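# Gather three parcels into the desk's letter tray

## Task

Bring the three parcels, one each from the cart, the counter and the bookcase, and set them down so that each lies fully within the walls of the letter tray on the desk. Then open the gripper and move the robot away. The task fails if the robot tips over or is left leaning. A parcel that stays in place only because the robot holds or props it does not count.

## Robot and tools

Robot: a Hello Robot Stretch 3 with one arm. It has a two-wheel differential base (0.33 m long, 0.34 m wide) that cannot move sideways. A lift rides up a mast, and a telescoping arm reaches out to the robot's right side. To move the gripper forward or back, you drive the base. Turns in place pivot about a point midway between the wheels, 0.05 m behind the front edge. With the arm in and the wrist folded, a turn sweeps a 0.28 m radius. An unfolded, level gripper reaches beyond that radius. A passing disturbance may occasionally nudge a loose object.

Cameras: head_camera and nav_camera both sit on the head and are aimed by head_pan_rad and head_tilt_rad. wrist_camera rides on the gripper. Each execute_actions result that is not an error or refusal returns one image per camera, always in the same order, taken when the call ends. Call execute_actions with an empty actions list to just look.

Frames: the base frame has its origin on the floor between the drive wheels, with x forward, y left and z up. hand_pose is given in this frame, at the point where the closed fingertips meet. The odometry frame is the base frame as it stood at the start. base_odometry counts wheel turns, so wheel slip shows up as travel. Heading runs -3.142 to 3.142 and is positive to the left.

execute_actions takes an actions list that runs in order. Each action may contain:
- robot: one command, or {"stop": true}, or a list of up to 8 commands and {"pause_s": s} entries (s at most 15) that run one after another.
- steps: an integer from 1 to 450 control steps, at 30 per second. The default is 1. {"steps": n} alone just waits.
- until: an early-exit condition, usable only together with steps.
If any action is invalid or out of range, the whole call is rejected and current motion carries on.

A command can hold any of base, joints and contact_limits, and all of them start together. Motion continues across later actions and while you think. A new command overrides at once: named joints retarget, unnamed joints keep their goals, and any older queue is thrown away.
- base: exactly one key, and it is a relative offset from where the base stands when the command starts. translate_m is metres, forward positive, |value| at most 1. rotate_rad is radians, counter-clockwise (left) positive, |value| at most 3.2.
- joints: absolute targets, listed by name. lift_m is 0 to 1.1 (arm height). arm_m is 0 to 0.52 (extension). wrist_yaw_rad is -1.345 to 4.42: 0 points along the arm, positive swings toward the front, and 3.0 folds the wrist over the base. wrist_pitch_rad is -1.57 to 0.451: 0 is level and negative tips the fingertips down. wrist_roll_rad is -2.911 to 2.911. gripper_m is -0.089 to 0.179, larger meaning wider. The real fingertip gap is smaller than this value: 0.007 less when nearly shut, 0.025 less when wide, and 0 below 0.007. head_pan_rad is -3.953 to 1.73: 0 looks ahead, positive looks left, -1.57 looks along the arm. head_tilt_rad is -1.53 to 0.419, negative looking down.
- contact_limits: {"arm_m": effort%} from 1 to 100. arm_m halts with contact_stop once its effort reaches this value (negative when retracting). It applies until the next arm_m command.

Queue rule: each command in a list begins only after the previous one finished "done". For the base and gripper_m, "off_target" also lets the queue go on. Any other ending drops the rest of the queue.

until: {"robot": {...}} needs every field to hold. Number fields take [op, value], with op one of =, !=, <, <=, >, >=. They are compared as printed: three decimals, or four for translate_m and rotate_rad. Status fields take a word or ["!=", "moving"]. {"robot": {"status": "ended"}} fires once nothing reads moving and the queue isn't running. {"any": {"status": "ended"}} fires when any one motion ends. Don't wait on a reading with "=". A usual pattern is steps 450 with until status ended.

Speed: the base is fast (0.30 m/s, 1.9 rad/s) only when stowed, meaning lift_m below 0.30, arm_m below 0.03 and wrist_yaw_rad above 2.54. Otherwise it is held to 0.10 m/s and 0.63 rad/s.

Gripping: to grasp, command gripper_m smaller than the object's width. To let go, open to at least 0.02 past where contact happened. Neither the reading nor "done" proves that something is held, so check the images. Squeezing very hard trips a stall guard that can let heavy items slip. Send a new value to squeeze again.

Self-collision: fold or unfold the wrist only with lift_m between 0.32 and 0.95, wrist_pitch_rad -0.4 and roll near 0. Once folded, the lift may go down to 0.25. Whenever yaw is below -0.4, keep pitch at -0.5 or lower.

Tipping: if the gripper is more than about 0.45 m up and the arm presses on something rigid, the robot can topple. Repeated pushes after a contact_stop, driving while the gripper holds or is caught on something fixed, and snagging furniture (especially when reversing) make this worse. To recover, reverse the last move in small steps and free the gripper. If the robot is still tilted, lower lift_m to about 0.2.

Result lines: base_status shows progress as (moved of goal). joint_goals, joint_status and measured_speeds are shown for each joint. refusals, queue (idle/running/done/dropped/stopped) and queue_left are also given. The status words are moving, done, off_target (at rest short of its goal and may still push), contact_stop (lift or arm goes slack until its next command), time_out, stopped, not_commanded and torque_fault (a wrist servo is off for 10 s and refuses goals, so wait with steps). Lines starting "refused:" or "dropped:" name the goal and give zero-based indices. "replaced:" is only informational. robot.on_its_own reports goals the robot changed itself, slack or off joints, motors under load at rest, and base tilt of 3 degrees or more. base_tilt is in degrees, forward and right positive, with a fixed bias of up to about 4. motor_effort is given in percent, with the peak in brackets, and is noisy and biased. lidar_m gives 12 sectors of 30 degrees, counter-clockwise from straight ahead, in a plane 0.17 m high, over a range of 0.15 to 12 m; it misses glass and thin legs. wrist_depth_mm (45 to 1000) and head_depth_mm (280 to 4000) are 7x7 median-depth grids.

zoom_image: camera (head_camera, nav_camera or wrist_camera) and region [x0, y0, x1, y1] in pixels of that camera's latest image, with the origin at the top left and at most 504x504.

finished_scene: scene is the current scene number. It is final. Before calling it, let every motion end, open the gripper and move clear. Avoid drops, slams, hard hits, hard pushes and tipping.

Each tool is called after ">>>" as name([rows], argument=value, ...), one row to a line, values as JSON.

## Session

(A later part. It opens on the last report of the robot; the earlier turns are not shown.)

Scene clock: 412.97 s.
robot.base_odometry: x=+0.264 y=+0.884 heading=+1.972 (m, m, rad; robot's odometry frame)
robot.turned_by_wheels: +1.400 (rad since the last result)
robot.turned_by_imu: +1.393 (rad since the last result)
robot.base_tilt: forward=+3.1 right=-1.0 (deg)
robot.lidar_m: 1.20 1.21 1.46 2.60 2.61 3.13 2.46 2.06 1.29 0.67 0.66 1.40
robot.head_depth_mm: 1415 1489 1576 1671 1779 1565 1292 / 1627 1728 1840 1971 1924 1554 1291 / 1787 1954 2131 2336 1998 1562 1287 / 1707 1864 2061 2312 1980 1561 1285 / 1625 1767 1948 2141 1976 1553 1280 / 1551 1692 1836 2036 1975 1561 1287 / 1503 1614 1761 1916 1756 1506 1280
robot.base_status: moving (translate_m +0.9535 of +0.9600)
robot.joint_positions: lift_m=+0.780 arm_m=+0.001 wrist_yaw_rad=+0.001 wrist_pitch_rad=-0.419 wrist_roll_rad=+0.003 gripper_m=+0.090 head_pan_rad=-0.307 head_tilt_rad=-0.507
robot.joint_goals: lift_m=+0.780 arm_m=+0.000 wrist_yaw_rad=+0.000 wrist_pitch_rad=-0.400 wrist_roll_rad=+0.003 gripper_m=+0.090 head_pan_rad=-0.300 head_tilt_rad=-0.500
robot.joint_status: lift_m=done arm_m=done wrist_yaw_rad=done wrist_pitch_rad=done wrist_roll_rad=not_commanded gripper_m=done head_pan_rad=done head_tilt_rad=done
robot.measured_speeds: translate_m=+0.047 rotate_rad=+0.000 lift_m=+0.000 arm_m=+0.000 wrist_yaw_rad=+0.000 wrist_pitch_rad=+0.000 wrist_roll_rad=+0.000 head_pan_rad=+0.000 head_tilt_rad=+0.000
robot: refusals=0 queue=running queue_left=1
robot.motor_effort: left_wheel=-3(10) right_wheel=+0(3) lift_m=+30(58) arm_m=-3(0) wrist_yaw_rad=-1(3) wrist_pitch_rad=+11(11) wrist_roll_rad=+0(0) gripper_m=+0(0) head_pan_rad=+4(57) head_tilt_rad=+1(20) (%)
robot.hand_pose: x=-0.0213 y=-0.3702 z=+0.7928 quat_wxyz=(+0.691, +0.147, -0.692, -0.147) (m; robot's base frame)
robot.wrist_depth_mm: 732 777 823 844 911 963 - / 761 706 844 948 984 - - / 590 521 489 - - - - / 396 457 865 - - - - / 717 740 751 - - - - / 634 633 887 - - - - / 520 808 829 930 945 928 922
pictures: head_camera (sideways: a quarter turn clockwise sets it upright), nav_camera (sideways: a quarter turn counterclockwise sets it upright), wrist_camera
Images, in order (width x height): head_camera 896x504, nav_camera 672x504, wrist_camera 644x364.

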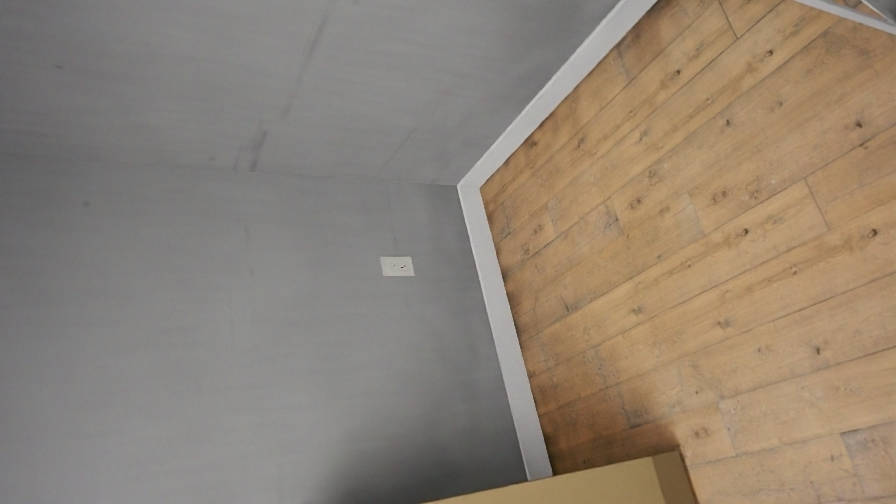

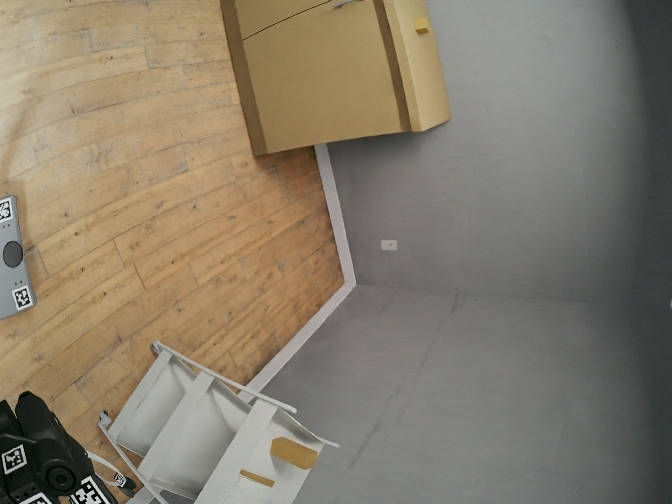

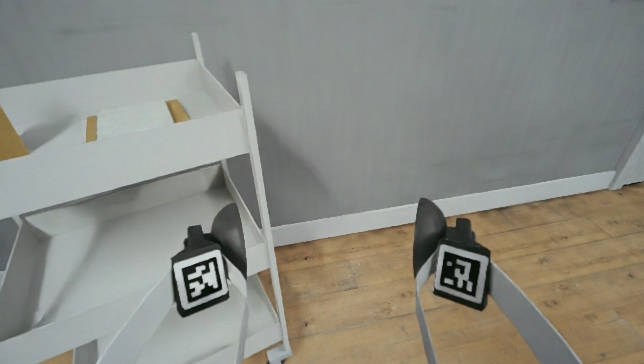

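>>> execute_actions([
  {"steps": 200, "until": {"robot": {"status": "ended"}}},
])

Scene clock: 415.27 s.
robot.base_odometry: x=+0.261 y=+0.890 heading=+2.158 (m, m, rad; robot's odometry frame)
robot.turned_by_wheels: +0.186 (rad since the last result)
robot.turned_by_imu: +0.184 (rad since the last result)
robot.base_tilt: forward=+2.6 right=-1.2 (deg)
robot.lidar_m: 1.20 1.24 1.70 2.35 2.45 2.75 2.47 1.66 1.20 0.66 0.66 1.63
robot.head_depth_mm: 922 1014 1123 1249 1380 1462 1200 / 950 1050 1166 1085 950 1065 - / 982 1084 1214 1117 926 1087 1200 / 1018 1130 1262 1100 964 1212 1200 / 1050 1165 1315 1050 960 1212 1195 / 1085 1219 1384 1582 1740 1454 1226 / 1133 1262 1427 1662 1799 1455 1221
robot.base_status: done (rotate_rad +0.1859 of +0.1860)
robot.joint_positions: lift_m=+0.780 arm_m=+0.001 wrist_yaw_rad=+0.001 wrist_pitch_rad=-0.419 wrist_roll_rad=+0.003 gripper_m=+0.090 head_pan_rad=-1.293 head_tilt_rad=-0.592
robot.joint_goals: lift_m=+0.780 arm_m=+0.000 wrist_yaw_rad=+0.000 wrist_pitch_rad=-0.400 wrist_roll_rad=+0.003 gripper_m=+0.090 head_pan_rad=-1.300 head_tilt_rad=-0.600
robot.joint_status: lift_m=done arm_m=done wrist_yaw_rad=done wrist_pitch_rad=done wrist_roll_rad=not_commanded gripper_m=done head_pan_rad=done head_tilt_rad=done
robot.measured_speeds: translate_m=+0.000 rotate_rad=+0.000 lift_m=+0.000 arm_m=+0.000 wrist_yaw_rad=+0.000 wrist_pitch_rad=+0.000 wrist_roll_rad=+0.000 head_pan_rad=+0.000 head_tilt_rad=+0.000
robot: refusals=0 queue=done queue_left=0
robot.motor_effort: left_wheel=-2(10) right_wheel=+1(3) lift_m=+30(30) arm_m=-3(3) wrist_yaw_rad=-1(1) wrist_pitch_rad=+10(10) wrist_roll_rad=+0(0) gripper_m=+0(1) head_pan_rad=-4(56) head_tilt_rad=-3(10) (%)
robot.hand_pose: x=-0.0213 y=-0.3702 z=+0.7928 quat_wxyz=(+0.691, +0.147, -0.692, -0.147) (m; robot's base frame)
robot.wrist_depth_mm: 819 823 838 832 843 852 848 / 847 669 728 874 925 938 933 / 534 534 456 494 - - - / 405 449 838 - - - - / - 745 772 752 - - - / - 619 888 978 - - - / 965 802 818 847 932 934 942
pictures: head_camera (sideways: a quarter turn clockwise sets it upright), nav_camera (sideways: a quarter turn counterclockwise sets it upright), wrist_camera
Images, in order (width x height): head_camera 896x504, nav_camera 672x504, wrist_camera 644x364.

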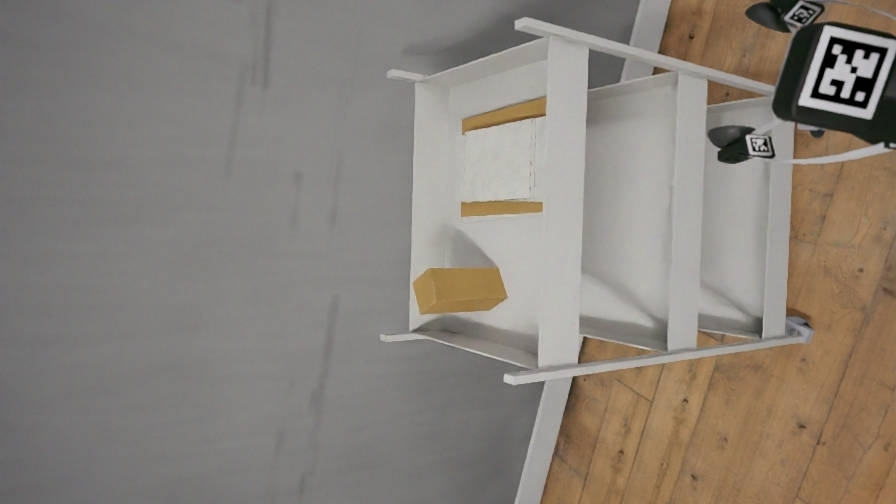

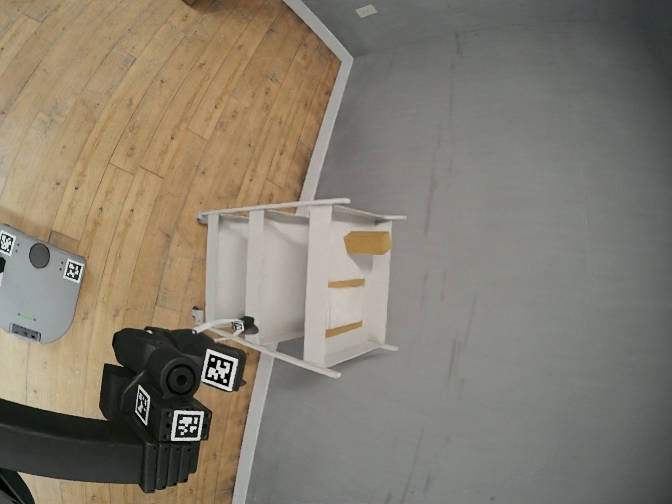

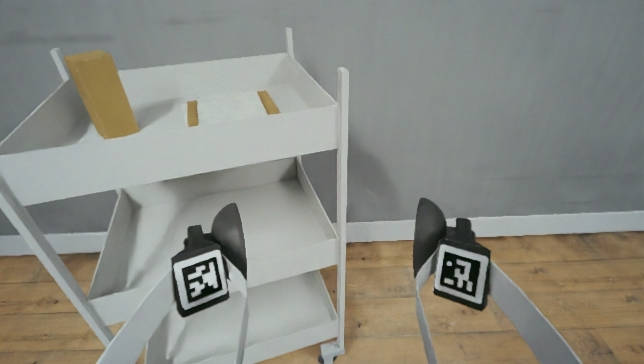

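>>> execute_actions([
  {"robot": {"base": {"translate_m": 0.30}, "joints": {"lift_m": 0.76, "arm_m": 0.1, "gripper_m": 0.13, "head_pan_rad": -1.57, "head_tilt_rad": -0.7}}, "steps": 450, "until": {"robot": {"status": "ended"}}},
])

Scene clock: 426.57 s.
robot.base_odometry: x=+0.095 y=+1.140 heading=+2.158 (m, m, rad; robot's odometry frame)
robot.turned_by_wheels: +0.000 (rad since the last result)
robot.turned_by_imu: +0.001 (rad since the last result)
robot.base_tilt: forward=+2.5 right=-1.1 (deg)
robot.lidar_m: 0.90 0.93 1.27 2.60 2.44 3.03 2.76 1.66 0.67 0.57 1.20 1.57
robot.head_depth_mm: 952 1070 1201 962 1127 - - / 961 1080 1180 944 1125 - 1131 / 970 1094 1205 978 1062 - 1148 / 972 1098 1228 919 1068 1228 1173 / 976 1099 1254 1439 1647 1371 1176 / 980 1107 1272 1495 1634 1360 1169 / 985 1113 1277 1506 1635 1372 1175
robot.base_status: done (translate_m +0.3000 of +0.3000)
robot.joint_positions: lift_m=+0.760 arm_m=+0.100 wrist_yaw_rad=+0.001 wrist_pitch_rad=-0.419 wrist_roll_rad=+0.003 gripper_m=+0.130 head_pan_rad=-1.563 head_tilt_rad=-0.691
robot.joint_goals: lift_m=+0.760 arm_m=+0.100 wrist_yaw_rad=+0.000 wrist_pitch_rad=-0.400 wrist_roll_rad=+0.003 gripper_m=+0.130 head_pan_rad=-1.570 head_tilt_rad=-0.700
robot.joint_status: lift_m=done arm_m=done wrist_yaw_rad=done wrist_pitch_rad=done wrist_roll_rad=not_commanded gripper_m=done head_pan_rad=done head_tilt_rad=done
robot.measured_speeds: translate_m=+0.000 rotate_rad=+0.000 lift_m=+0.000 arm_m=+0.000 wrist_yaw_rad=+0.000 wrist_pitch_rad=+0.000 wrist_roll_rad=+0.000 head_pan_rad=+0.000 head_tilt_rad=+0.000
robot: refusals=0 queue=done queue_left=0
robot.motor_effort: left_wheel=-2(4) right_wheel=+0(4) lift_m=+30(30) arm_m=+3(6) wrist_yaw_rad=-1(1) wrist_pitch_rad=+11(10) wrist_roll_rad=+0(0) gripper_m=+1(86) head_pan_rad=-4(32) head_tilt_rad=-3(12) (%)
robot.hand_pose: x=-0.0213 y=-0.4689 z=+0.7728 quat_wxyz=(+0.691, +0.147, -0.692, -0.147) (m; robot's base frame)
robot.wrist_depth_mm: 731 728 734 747 751 743 755 / 787 785 557 607 633 586 822 / 883 865 491 468 458 444 401 / 956 981 420 316 348 - 982 / - - 652 657 697 - - / - - - 601 584 - - / 953 947 917 516 748 897 895
pictures: head_camera (sideways: a quarter turn clockwise sets it upright), nav_camera (sideways: a quarter turn counterclockwise sets it upright), wrist_camera
Images, in order (width x height): head_camera 896x504, nav_camera 672x504, wrist_camera 644x364.

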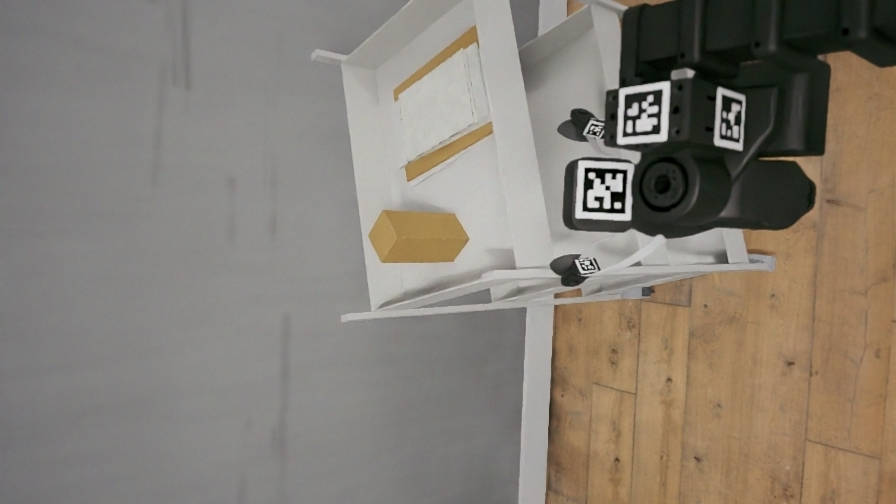

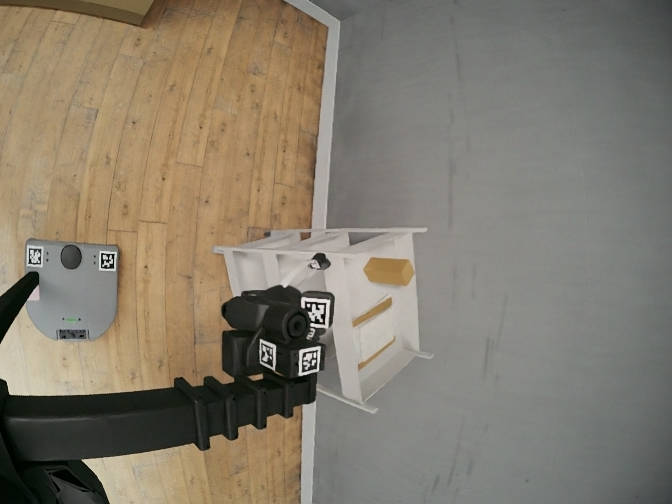

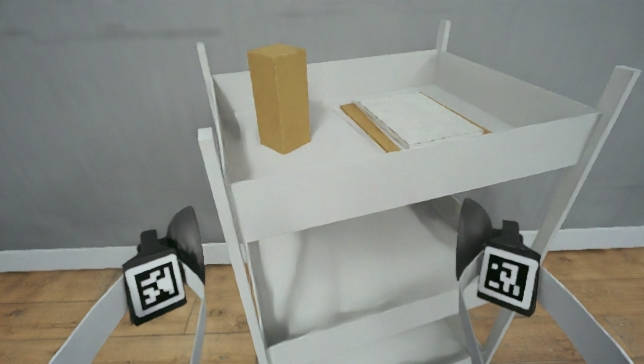

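>>> execute_actions([
  {"robot": [{"joints": {"arm_m": 0.0}, "base": {"rotate_rad": 0.512}}, {"base": {"translate_m": -0.206}, "joints": {"wrist_yaw_rad": 0.9, "lift_m": 0.705}}, {"base": {"rotate_rad": -0.512}}, {"joints": {"arm_m": 0.30}}], "steps": 450, "until": {"robot": {"status": "ended"}}},
])

Scene clock: 455.17 s.
robot.base_odometry: x=+0.279 y=+1.046 heading=+2.158 (m, m, rad; robot's odometry frame)
robot.turned_by_wheels: +0.000 (rad since the last result)
robot.turned_by_imu: -0.005 (rad since the last result)
robot.base_tilt: forward=+2.5 right=-1.3 (deg)
robot.lidar_m: 1.08 1.12 1.52 2.48 2.58 2.91 2.58 1.52 1.10 0.63 0.66 1.48
robot.head_depth_mm: 869 981 1117 1304 1513 - - / 875 989 1125 1263 1545 1332 1176 / 877 992 1096 1012 1094 1307 1176 / 884 999 1109 977 1026 1288 1173 / 890 1001 1106 982 1126 1278 1173 / 891 1007 1110 944 1124 1276 1173 / 900 1015 1161 956 1523 1372 1173
robot.base_status: done (rotate_rad -0.5116 of -0.5120)
robot.joint_positions: lift_m=+0.705 arm_m=+0.299 wrist_yaw_rad=+0.937 wrist_pitch_rad=-0.436 wrist_roll_rad=+0.003 gripper_m=+0.130 head_pan_rad=-1.563 head_tilt_rad=-0.692
robot.joint_goals: lift_m=+0.705 arm_m=+0.300 wrist_yaw_rad=+0.900 wrist_pitch_rad=-0.400 wrist_roll_rad=+0.003 gripper_m=+0.130 head_pan_rad=-1.570 head_tilt_rad=-0.700
robot.joint_status: lift_m=done arm_m=done wrist_yaw_rad=done wrist_pitch_rad=done wrist_roll_rad=not_commanded gripper_m=done head_pan_rad=done head_tilt_rad=done
robot.measured_speeds: translate_m=+0.000 rotate_rad=+0.000 lift_m=+0.000 arm_m=+0.000 wrist_yaw_rad=+0.000 wrist_pitch_rad=+0.000 wrist_roll_rad=+0.000 head_pan_rad=+0.000 head_tilt_rad=+0.000
robot: refusals=0 queue=done queue_left=0
robot.on_its_own: wrist_yaw_rad is at rest, and its effort (-34) is outside its rest range (-12 to +12)
robot.motor_effort: left_wheel=+10(13) right_wheel=-7(9) lift_m=+30(31) arm_m=+7(7) wrist_yaw_rad=-34(49) wrist_pitch_rad=+19(20) wrist_roll_rad=+0(0) gripper_m=+10(14) head_pan_rad=-4(5) head_tilt_rad=-3(4) (%)
robot.hand_pose: x=+0.1576 y=-0.5757 z=+0.7141 quat_wxyz=(+0.684, +0.448, -0.548, +0.175) (m; robot's base frame)
robot.wrist_depth_mm: - - - 843 431 450 412 / - - - 377 393 426 364 / - - - 274 351 357 331 / - - - 273 203 276 240 / - - - - 219 154 201 / - - 993 506 505 150 132 / 887 862 863 470 441 424 133
pictures: head_camera (sideways: a quarter turn clockwise sets it upright), nav_camera (sideways: a quarter turn counterclockwise sets it upright), wrist_camera
Images, in order (width x height): head_camera 896x504, nav_camera 672x504, wrist_camera 644x364.

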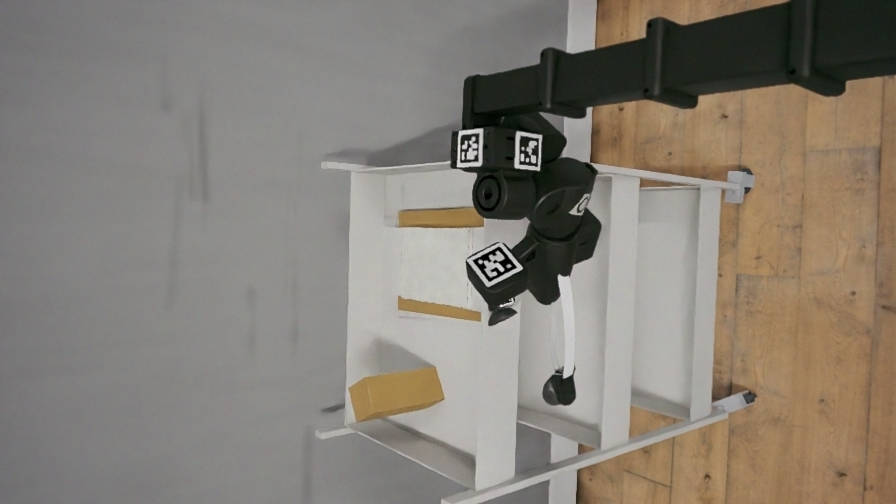

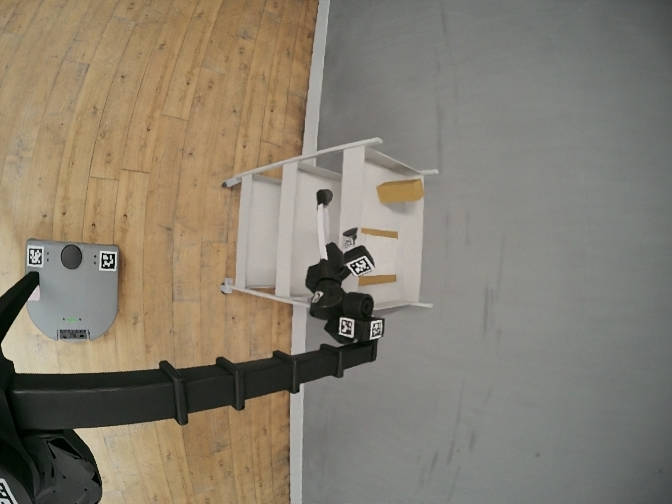

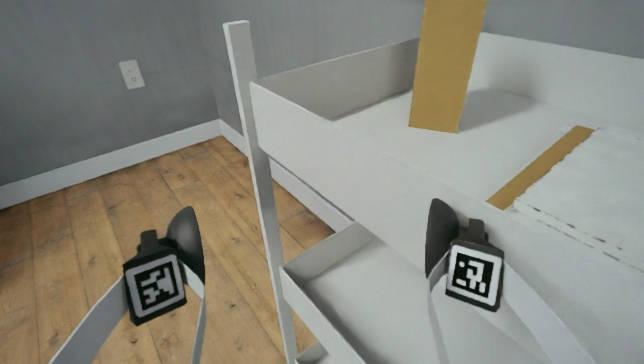

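>>> execute_actions([
  {"robot": [{"joints": {"arm_m": 0.25}}, {"joints": {"lift_m": 0.775}}], "steps": 300, "until": {"robot": {"status": "ended"}}},
])

Scene clock: 463.27 s.
robot.base_odometry: x=+0.279 y=+1.046 heading=+2.158 (m, m, rad; robot's odometry frame)
robot.turned_by_wheels: +0.000 (rad since the last result)
robot.turned_by_imu: +0.000 (rad since the last result)
robot.base_tilt: forward=+2.5 right=-1.1 (deg)
robot.lidar_m: 1.08 1.12 1.52 2.47 2.59 2.90 2.58 1.52 1.10 0.63 0.66 1.48
robot.head_depth_mm: 869 979 1116 1280 - - - / 876 985 1122 1255 1543 1370 1173 / 879 992 1099 1047 1079 1303 1173 / 882 995 1103 973 1020 1288 1176 / 889 1005 1110 977 1095 1283 1173 / 891 1008 1110 946 1122 1273 1171 / 897 1012 1161 962 1524 1365 1175
robot.base_status: done (rotate_rad -0.5119 of -0.5120)
robot.joint_positions: lift_m=+0.775 arm_m=+0.250 wrist_yaw_rad=+0.956 wrist_pitch_rad=-0.419 wrist_roll_rad=+0.005 gripper_m=+0.130 head_pan_rad=-1.563 head_tilt_rad=-0.692
robot.joint_goals: lift_m=+0.775 arm_m=+0.250 wrist_yaw_rad=+0.954 wrist_pitch_rad=-0.400 wrist_roll_rad=+0.005 gripper_m=+0.130 head_pan_rad=-1.570 head_tilt_rad=-0.700
robot.joint_status: lift_m=done arm_m=done wrist_yaw_rad=done wrist_pitch_rad=done wrist_roll_rad=not_commanded gripper_m=done head_pan_rad=done head_tilt_rad=done
robot.measured_speeds: translate_m=+0.000 rotate_rad=+0.000 lift_m=+0.000 arm_m=+0.000 wrist_yaw_rad=+0.000 wrist_pitch_rad=+0.000 wrist_roll_rad=+0.000 head_pan_rad=+0.000 head_tilt_rad=+0.000
robot: refusals=0 queue=done queue_left=0
robot.on_its_own: wrist_yaw_rad is held at +0.954, not at your +0.900, by its stall guard, which is not easing now
robot.motor_effort: left_wheel=+1(10) right_wheel=-1(8) lift_m=+55(58) arm_m=-2(4) wrist_yaw_rad=-2(34) wrist_pitch_rad=+10(21) wrist_roll_rad=-1(1) gripper_m=+0(9) head_pan_rad=-4(4) head_tilt_rad=-2(3) (%)
robot.hand_pose: x=+0.1618 y=-0.5247 z=+0.7870 quat_wxyz=(+0.681, +0.449, -0.548, +0.186) (m; robot's base frame)
robot.wrist_depth_mm: - - - 910 688 540 458 / - - - - 727 518 475 / - - - 438 469 473 429 / - - - 386 418 407 389 / - - - - 289 341 298 / - - - 590 586 - 259 / 977 941 951 897 520 236 209
pictures: head_camera (sideways: a quarter turn clockwise sets it upright), nav_camera (sideways: a quarter turn counterclockwise sets it upright), wrist_camera
Images, in order (width x height): head_camera 896x504, nav_camera 672x504, wrist_camera 644x364.

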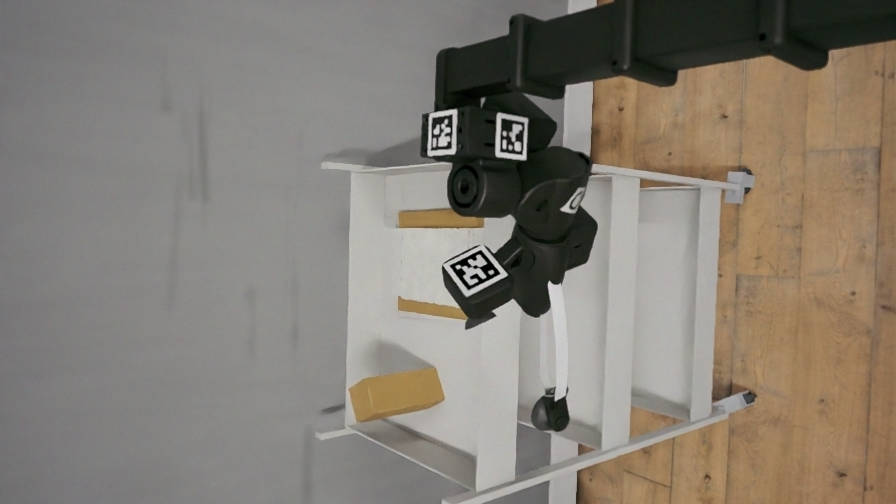

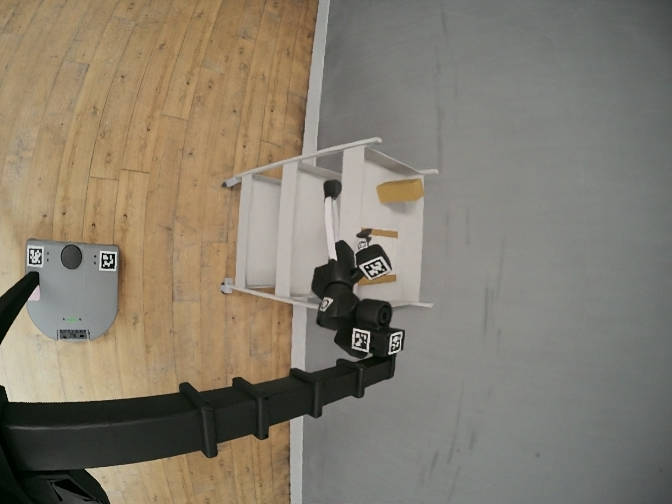

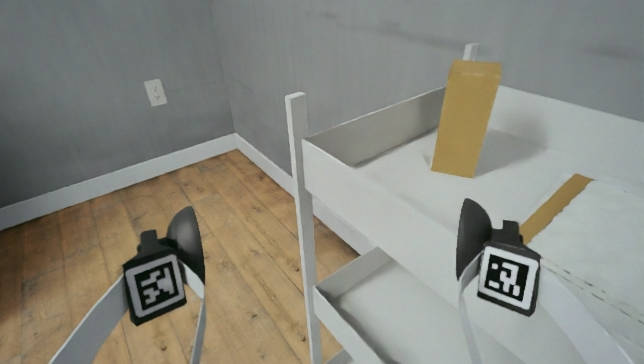

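>>> execute_actions([
  {"robot": [{"joints": {"arm_m": 0.1}, "base": {"rotate_rad": -0.926}}, {"base": {"translate_m": 0.151}, "joints": {"wrist_yaw_rad": 0.8}}, {"base": {"rotate_rad": 0.926}}, {"joints": {"arm_m": 0.33}}], "steps": 450, "until": {"robot": {"status": "ended"}}},
])

Scene clock: 503.67 s.
robot.base_odometry: x=+0.329 y=+1.188 heading=+2.158 (m, m, rad; robot's odometry frame)
robot.turned_by_wheels: +0.000 (rad since the last result)
robot.turned_by_imu: +0.001 (rad since the last result)
robot.base_tilt: forward=+2.6 right=-1.2 (deg)
robot.lidar_m: 1.01 1.02 1.39 2.78 2.60 3.04 2.67 1.34 0.53 0.51 0.53 1.31
robot.head_depth_mm: 764 862 983 1118 - - - / 770 866 989 - 820 1130 1146 / 770 870 992 - 810 1010 1150 / 778 875 999 974 813 1015 1147 / 778 880 1008 947 836 1015 1148 / 783 884 1012 950 860 1045 1151 / 791 894 1023 1199 1401 1370 1177
robot.base_status: done (rotate_rad +0.9259 of +0.9260)
robot.joint_positions: lift_m=+0.775 arm_m=+0.330 wrist_yaw_rad=+0.801 wrist_pitch_rad=-0.419 wrist_roll_rad=+0.005 gripper_m=+0.130 head_pan_rad=-1.563 head_tilt_rad=-0.692
robot.joint_goals: lift_m=+0.775 arm_m=+0.330 wrist_yaw_rad=+0.800 wrist_pitch_rad=-0.400 wrist_roll_rad=+0.005 gripper_m=+0.130 head_pan_rad=-1.570 head_tilt_rad=-0.700
robot.joint_status: lift_m=done arm_m=done wrist_yaw_rad=done wrist_pitch_rad=done wrist_roll_rad=not_commanded gripper_m=done head_pan_rad=done head_tilt_rad=done
robot.measured_speeds: translate_m=+0.000 rotate_rad=+0.000 lift_m=+0.000 arm_m=+0.000 wrist_yaw_rad=+0.000 wrist_pitch_rad=+0.000 wrist_roll_rad=+0.000 head_pan_rad=+0.000 head_tilt_rad=+0.000
robot: refusals=0 queue=done queue_left=0
robot.motor_effort: left_wheel=-2(9) right_wheel=+0(4) lift_m=+55(55) arm_m=+2(4) wrist_yaw_rad=-1(5) wrist_pitch_rad=+10(11) wrist_roll_rad=-1(1) gripper_m=+0(1) head_pan_rad=-4(5) head_tilt_rad=-2(3) (%)
robot.hand_pose: x=+0.1395 y=-0.6308 z=+0.7870 quat_wxyz=(+0.693, +0.405, -0.581, +0.133) (m; robot's base frame)
robot.wrist_depth_mm: - 985 663 497 397 331 284 / - - 746 542 417 355 297 / - - 869 576 434 374 315 / - - - 213 353 327 331 / - - 295 237 336 307 273 / 216 - 291 272 286 - 273 / 921 248 253 250 250 235 226
pictures: head_camera (sideways: a quarter turn clockwise sets it upright), nav_camera (sideways: a quarter turn counterclockwise sets it upright), wrist_camera
Images, in order (width x height): head_camera 896x504, nav_camera 672x504, wrist_camera 644x364.

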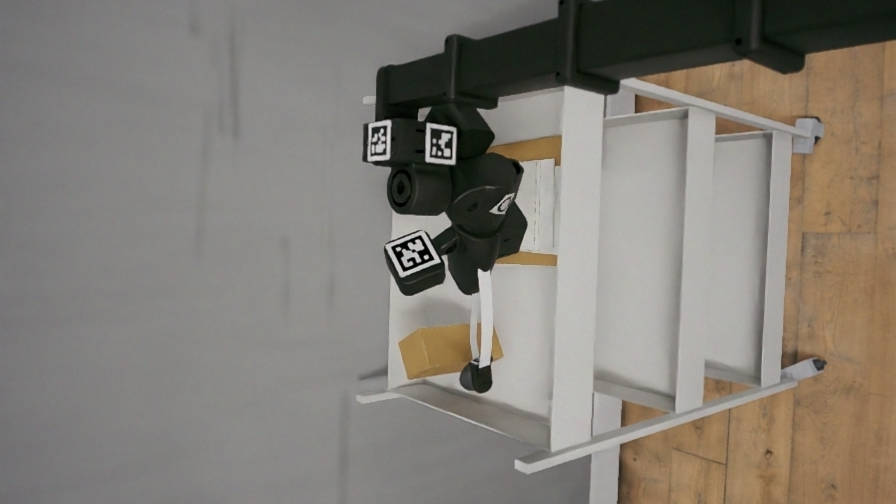

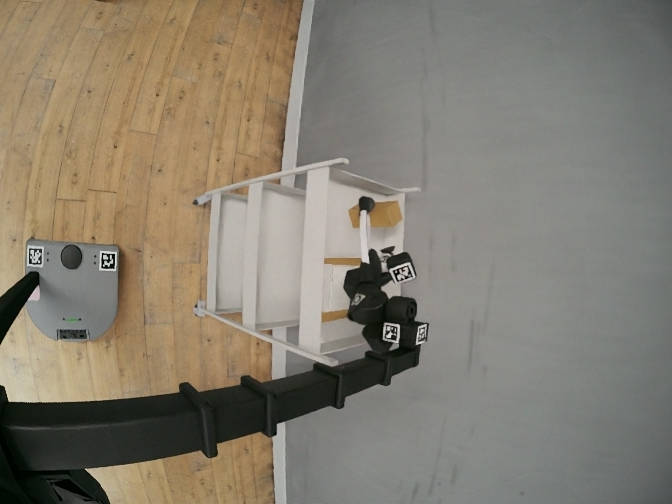

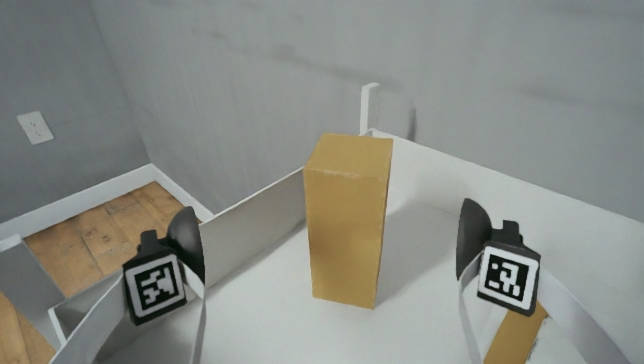

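>>> execute_actions([
  {"robot": [{"joints": {"wrist_yaw_rad": 0.68, "lift_m": 0.73}}, {"base": {"translate_m": 0.053}, "joints": {"arm_m": 0.396}}, {"joints": {"gripper_m": 0.03}}], "steps": 450, "until": {"robot": {"status": "ended"}}},
])

Scene clock: 524.13 s.
robot.base_odometry: x=+0.300 y=+1.233 heading=+2.158 (m, m, rad; robot's odometry frame)
robot.turned_by_wheels: +0.000 (rad since the last result)
robot.turned_by_imu: +0.000 (rad since the last result)
robot.base_tilt: forward=+2.5 right=-1.1 (deg)
robot.lidar_m: 0.95 0.97 1.32 2.82 2.63 3.07 2.72 1.34 0.53 0.51 0.53 1.30
robot.head_depth_mm: 765 860 978 1117 1258 - - / 767 865 988 - 802 1010 1141 / 771 868 993 - 808 1015 1149 / 774 874 1002 893 833 1012 1146 / 780 879 1010 910 832 1012 1153 / 783 886 1014 1154 859 1304 1174 / 788 888 1021 1199 1448 1362 1172
robot.base_status: done (translate_m +0.0530 of +0.0530)
robot.joint_positions: lift_m=+0.730 arm_m=+0.396 wrist_yaw_rad=+0.682 wrist_pitch_rad=-0.420 wrist_roll_rad=+0.005 gripper_m=+0.031 head_pan_rad=-1.563 head_tilt_rad=-0.692
robot.joint_goals: lift_m=+0.730 arm_m=+0.396 wrist_yaw_rad=+0.680 wrist_pitch_rad=-0.400 wrist_roll_rad=+0.005 gripper_m=+0.030 head_pan_rad=-1.570 head_tilt_rad=-0.700
robot.joint_status: lift_m=done arm_m=done wrist_yaw_rad=done wrist_pitch_rad=done wrist_roll_rad=not_commanded gripper_m=done head_pan_rad=done head_tilt_rad=done
robot.measured_speeds: translate_m=+0.000 rotate_rad=+0.000 lift_m=+0.000 arm_m=+0.000 wrist_yaw_rad=+0.000 wrist_pitch_rad=+0.000 wrist_roll_rad=+0.000 head_pan_rad=+0.000 head_tilt_rad=+0.000
robot: refusals=0 queue=done queue_left=0
robot.motor_effort: left_wheel=-2(4) right_wheel=+0(3) lift_m=+30(55) arm_m=+3(1) wrist_yaw_rad=-2(1) wrist_pitch_rad=+11(10) wrist_roll_rad=-1(1) gripper_m=-12(91) head_pan_rad=-4(4) head_tilt_rad=-3(3) (%)
robot.hand_pose: x=+0.1198 y=-0.7148 z=+0.7427 quat_wxyz=(+0.700, +0.370, -0.604, +0.091) (m; robot's base frame)
robot.wrist_depth_mm: 861 590 454 362 303 259 227 / - 691 500 385 325 276 241 / - 819 573 150 339 299 256 / - - 570 116 250 241 267 / - - 215 118 121 241 205 / - 190 - 134 182 232 215 / 167 193 207 156 200 199 199
pictures: head_camera (sideways: a quarter turn clockwise sets it upright), nav_camera (sideways: a quarter turn counterclockwise sets it upright), wrist_camera
Images, in order (width x height): head_camera 896x504, nav_camera 672x504, wrist_camera 644x364.

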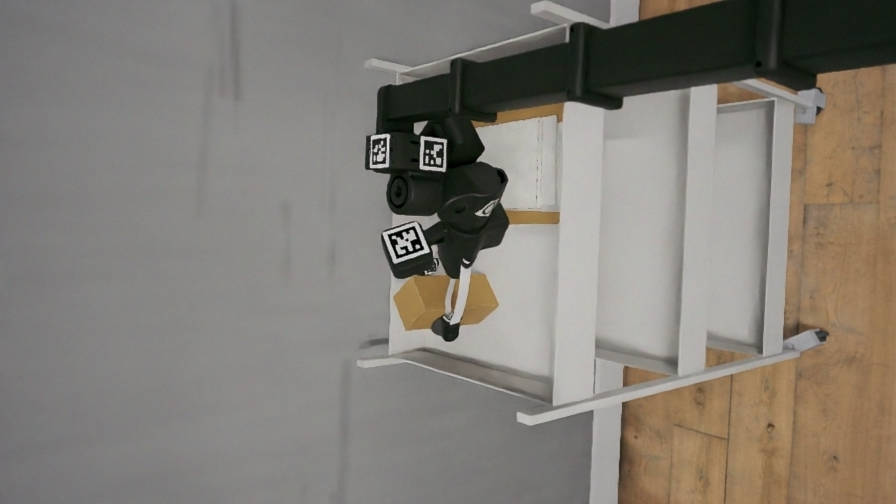

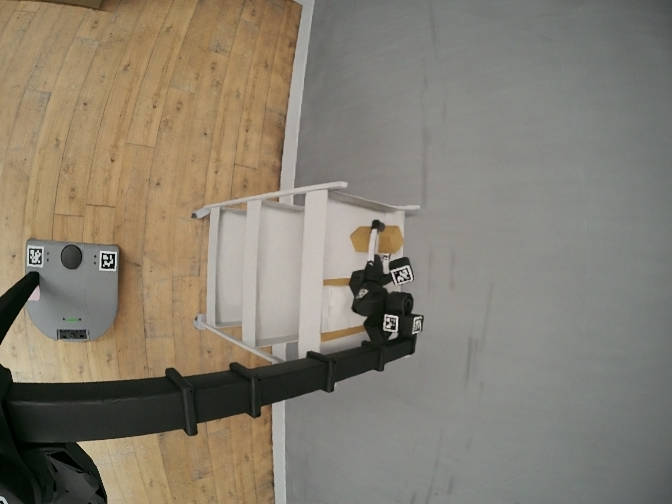

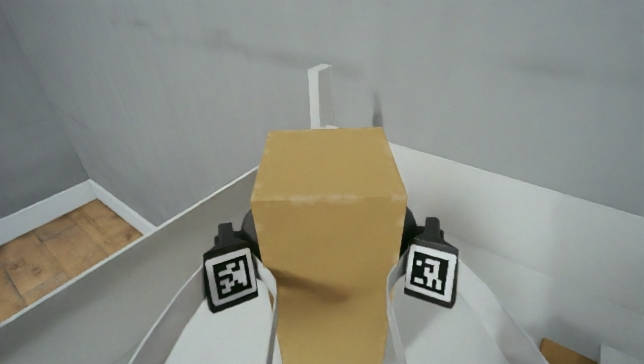

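>>> execute_actions([
  {"robot": [{"joints": {"gripper_m": 0.02}}, {"joints": {"lift_m": 0.82}}, {"joints": {"arm_m": 0.02}}, {"base": {"rotate_rad": -0.216}}, {"base": {"translate_m": -1.0}, "joints": {"lift_m": 1.05}}, {"base": {"translate_m": -1.0}, "joints": {"wrist_yaw_rad": 0.0}}, {"base": {"translate_m": -0.203}}, {"base": {"rotate_rad": -1.374}, "joints": {"head_pan_rad": -1.57, "head_tilt_rad": -0.9}}], "steps": 450, "until": {"robot": {"status": "ended"}}},
  {"steps": 450, "until": {"robot": {"status": "ended"}}},
  {"steps": 450, "until": {"robot": {"status": "ended"}}},
])

Scene clock: 613.17 s.
robot.base_odometry: x=+1.098 y=-0.821 heading=+0.568 (m, m, rad; robot's odometry frame)
robot.turned_by_wheels: -1.590 (rad since the last result)
robot.turned_by_imu: -1.578 (rad since the last result)
robot.base_tilt: forward=+2.6 right=-1.1 (deg)
robot.lidar_m: 1.42 1.48 1.96 3.07 3.16 2.40 2.11 1.07 1.12 1.07 0.67 1.45
robot.head_depth_mm: - - - 661 614 1222 1110 / - - - - 617 1226 1124 / - - - 683 615 1206 1130 / 943 1050 834 716 619 1205 1130 / 944 1031 862 719 619 1210 1111 / 940 1035 861 719 620 1195 1103 / 947 1035 861 722 606 1210 1115
robot.base_status: done (rotate_rad -1.3739 of -1.3740)
robot.joint_positions: lift_m=+1.050 arm_m=+0.020 wrist_yaw_rad=+0.002 wrist_pitch_rad=-0.426 wrist_roll_rad=+0.005 gripper_m=+0.021 head_pan_rad=-1.563 head_tilt_rad=-0.888
robot.joint_goals: lift_m=+1.050 arm_m=+0.020 wrist_yaw_rad=+0.000 wrist_pitch_rad=-0.400 wrist_roll_rad=+0.005 gripper_m=+0.020 head_pan_rad=-1.570 head_tilt_rad=-0.900
robot.joint_status: lift_m=done arm_m=done wrist_yaw_rad=done wrist_pitch_rad=done wrist_roll_rad=not_commanded gripper_m=done head_pan_rad=done head_tilt_rad=done
robot.measured_speeds: translate_m=+0.000 rotate_rad=+0.000 lift_m=+0.000 arm_m=+0.000 wrist_yaw_rad=+0.000 wrist_pitch_rad=+0.000 wrist_roll_rad=+0.000 head_pan_rad=+0.000 head_tilt_rad=+0.000
robot: refusals=0 queue=done queue_left=0
robot.motor_effort: left_wheel=+2(9) right_wheel=-1(5) lift_m=+57(59) arm_m=-2(3) wrist_yaw_rad=-2(5) wrist_pitch_rad=+15(14) wrist_roll_rad=-1(1) gripper_m=-14(60) head_pan_rad=-4(4) head_tilt_rad=-4(15) (%)
robot.hand_pose: x=-0.0212 y=-0.3886 z=+1.0604 quat_wxyz=(+0.690, +0.150, -0.692, -0.150) (m; robot's base frame)
robot.wrist_depth_mm: 696 716 723 729 747 759 772 / 767 775 782 802 820 829 847 / 829 848 862 151 884 901 907 / 925 804 770 116 747 771 756 / 984 661 653 117 121 629 630 / 567 560 - 134 456 539 535 / 485 482 479 156 433 449 462
pictures: head_camera (sideways: a quarter turn clockwise sets it upright), nav_camera (sideways: a quarter turn counterclockwise sets it upright), wrist_camera
Images, in order (width x height): head_camera 896x504, nav_camera 672x504, wrist_camera 644x364.

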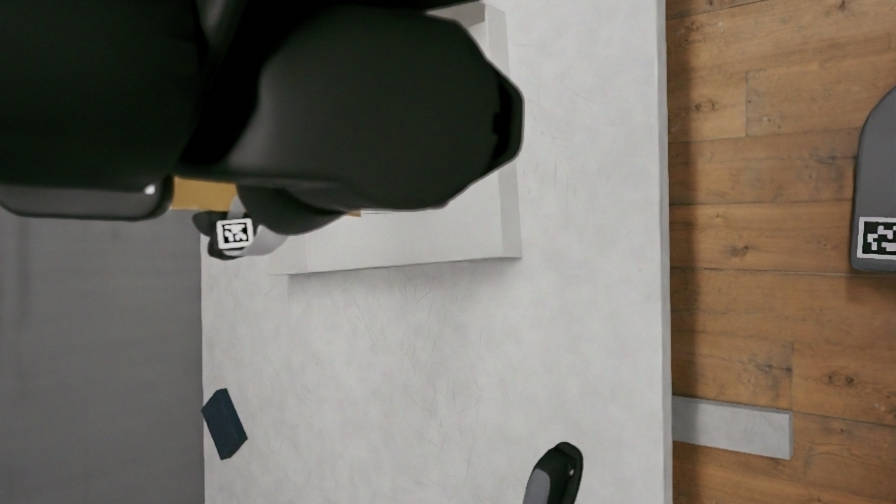

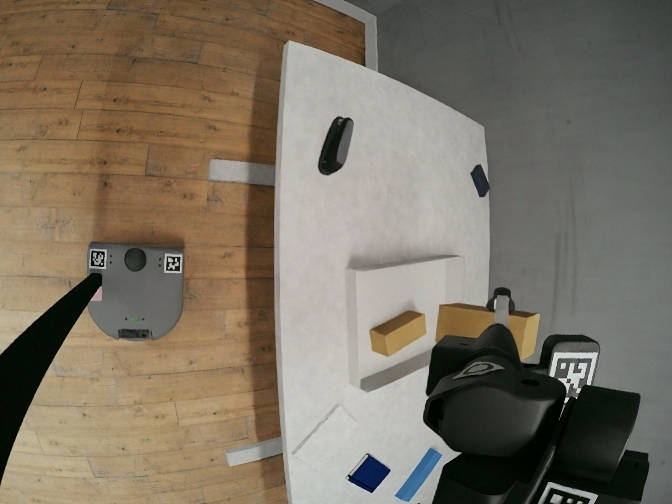

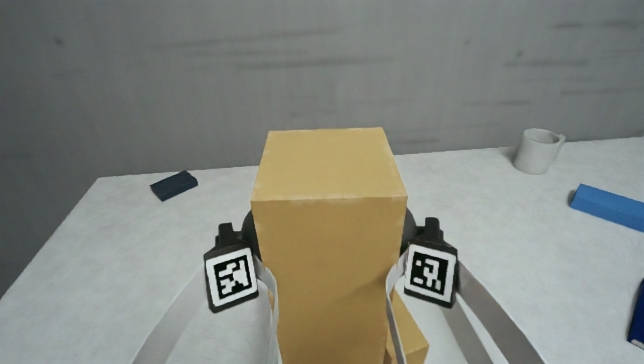

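>>> execute_actions([
  {"robot": [{"joints": {"arm_m": 0.363, "wrist_pitch_rad": -1.57}}, {"joints": {"lift_m": 0.91}}], "steps": 450, "until": {"robot": {"status": "ended"}}},
])

Scene clock: 626.87 s.
robot.base_odometry: x=+1.098 y=-0.821 heading=+0.568 (m, m, rad; robot's odometry frame)
robot.turned_by_wheels: +0.000 (rad since the last result)
robot.turned_by_imu: +0.000 (rad since the last result)
robot.base_tilt: forward=+2.6 right=-1.2 (deg)
robot.lidar_m: 1.42 1.48 1.96 3.07 3.16 2.39 2.11 1.06 1.12 1.06 0.67 1.45
robot.head_depth_mm: - 1009 811 697 614 1225 1106 / - 977 833 682 616 1228 1125 / 901 - 747 628 617 1208 1126 / 943 1032 842 704 618 1208 1127 / 943 1034 860 720 618 1210 1109 / 945 1032 862 720 619 1199 1113 / 944 1039 863 718 606 1208 1111
robot.base_status: done (rotate_rad -1.3739 of -1.3740)
robot.joint_positions: lift_m=+0.910 arm_m=+0.363 wrist_yaw_rad=+0.000 wrist_pitch_rad=-1.564 wrist_roll_rad=+0.005 gripper_m=+0.021 head_pan_rad=-1.563 head_tilt_rad=-0.889
robot.joint_goals: lift_m=+0.910 arm_m=+0.363 wrist_yaw_rad=+0.000 wrist_pitch_rad=-1.570 wrist_roll_rad=+0.005 gripper_m=+0.020 head_pan_rad=-1.570 head_tilt_rad=-0.900
robot.joint_status: lift_m=done arm_m=done wrist_yaw_rad=done wrist_pitch_rad=done wrist_roll_rad=not_commanded gripper_m=done head_pan_rad=done head_tilt_rad=done
robot.measured_speeds: translate_m=+0.000 rotate_rad=+0.000 lift_m=+0.000 arm_m=+0.000 wrist_yaw_rad=+0.000 wrist_pitch_rad=+0.000 wrist_roll_rad=+0.000 head_pan_rad=+0.000 head_tilt_rad=+0.000
robot: refusals=0 queue=done queue_left=0
robot.motor_effort: left_wheel=+2(2) right_wheel=-1(1) lift_m=+31(57) arm_m=+3(5) wrist_yaw_rad=-1(2) wrist_pitch_rad=-4(14) wrist_roll_rad=-1(1) gripper_m=-14(14) head_pan_rad=-4(5) head_tilt_rad=-4(4) (%)
robot.hand_pose: x=-0.0216 y=-0.4854 z=+0.7927 quat_wxyz=(+0.501, +0.497, -0.503, -0.500) (m; robot's base frame)
robot.wrist_depth_mm: 214 198 210 211 163 164 200 / 219 217 215 217 170 166 207 / 225 224 221 149 184 172 215 / 231 231 197 116 177 176 221 / 239 239 177 117 121 182 230 / 246 244 - 134 228 240 223 / 254 255 243 156 252 254 256
pictures: head_camera (sideways: a quarter turn clockwise sets it upright), nav_camera (sideways: a quarter turn counterclockwise sets it upright), wrist_camera
Images, in order (width x height): head_camera 896x504, nav_camera 672x504, wrist_camera 644x364.

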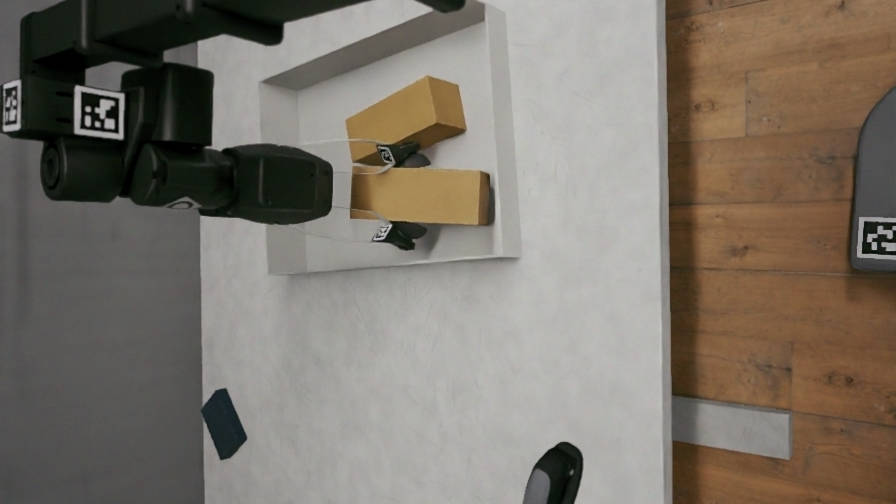

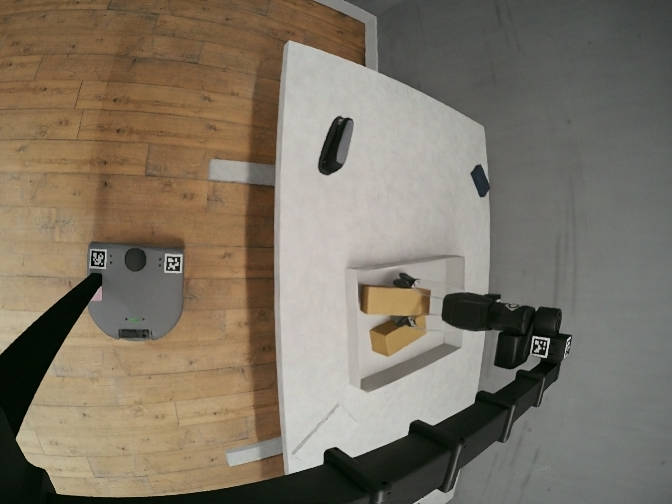

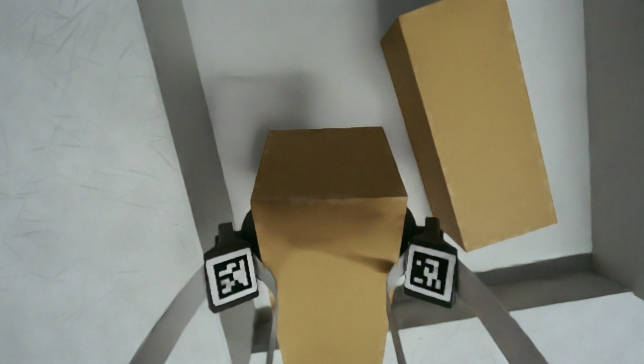

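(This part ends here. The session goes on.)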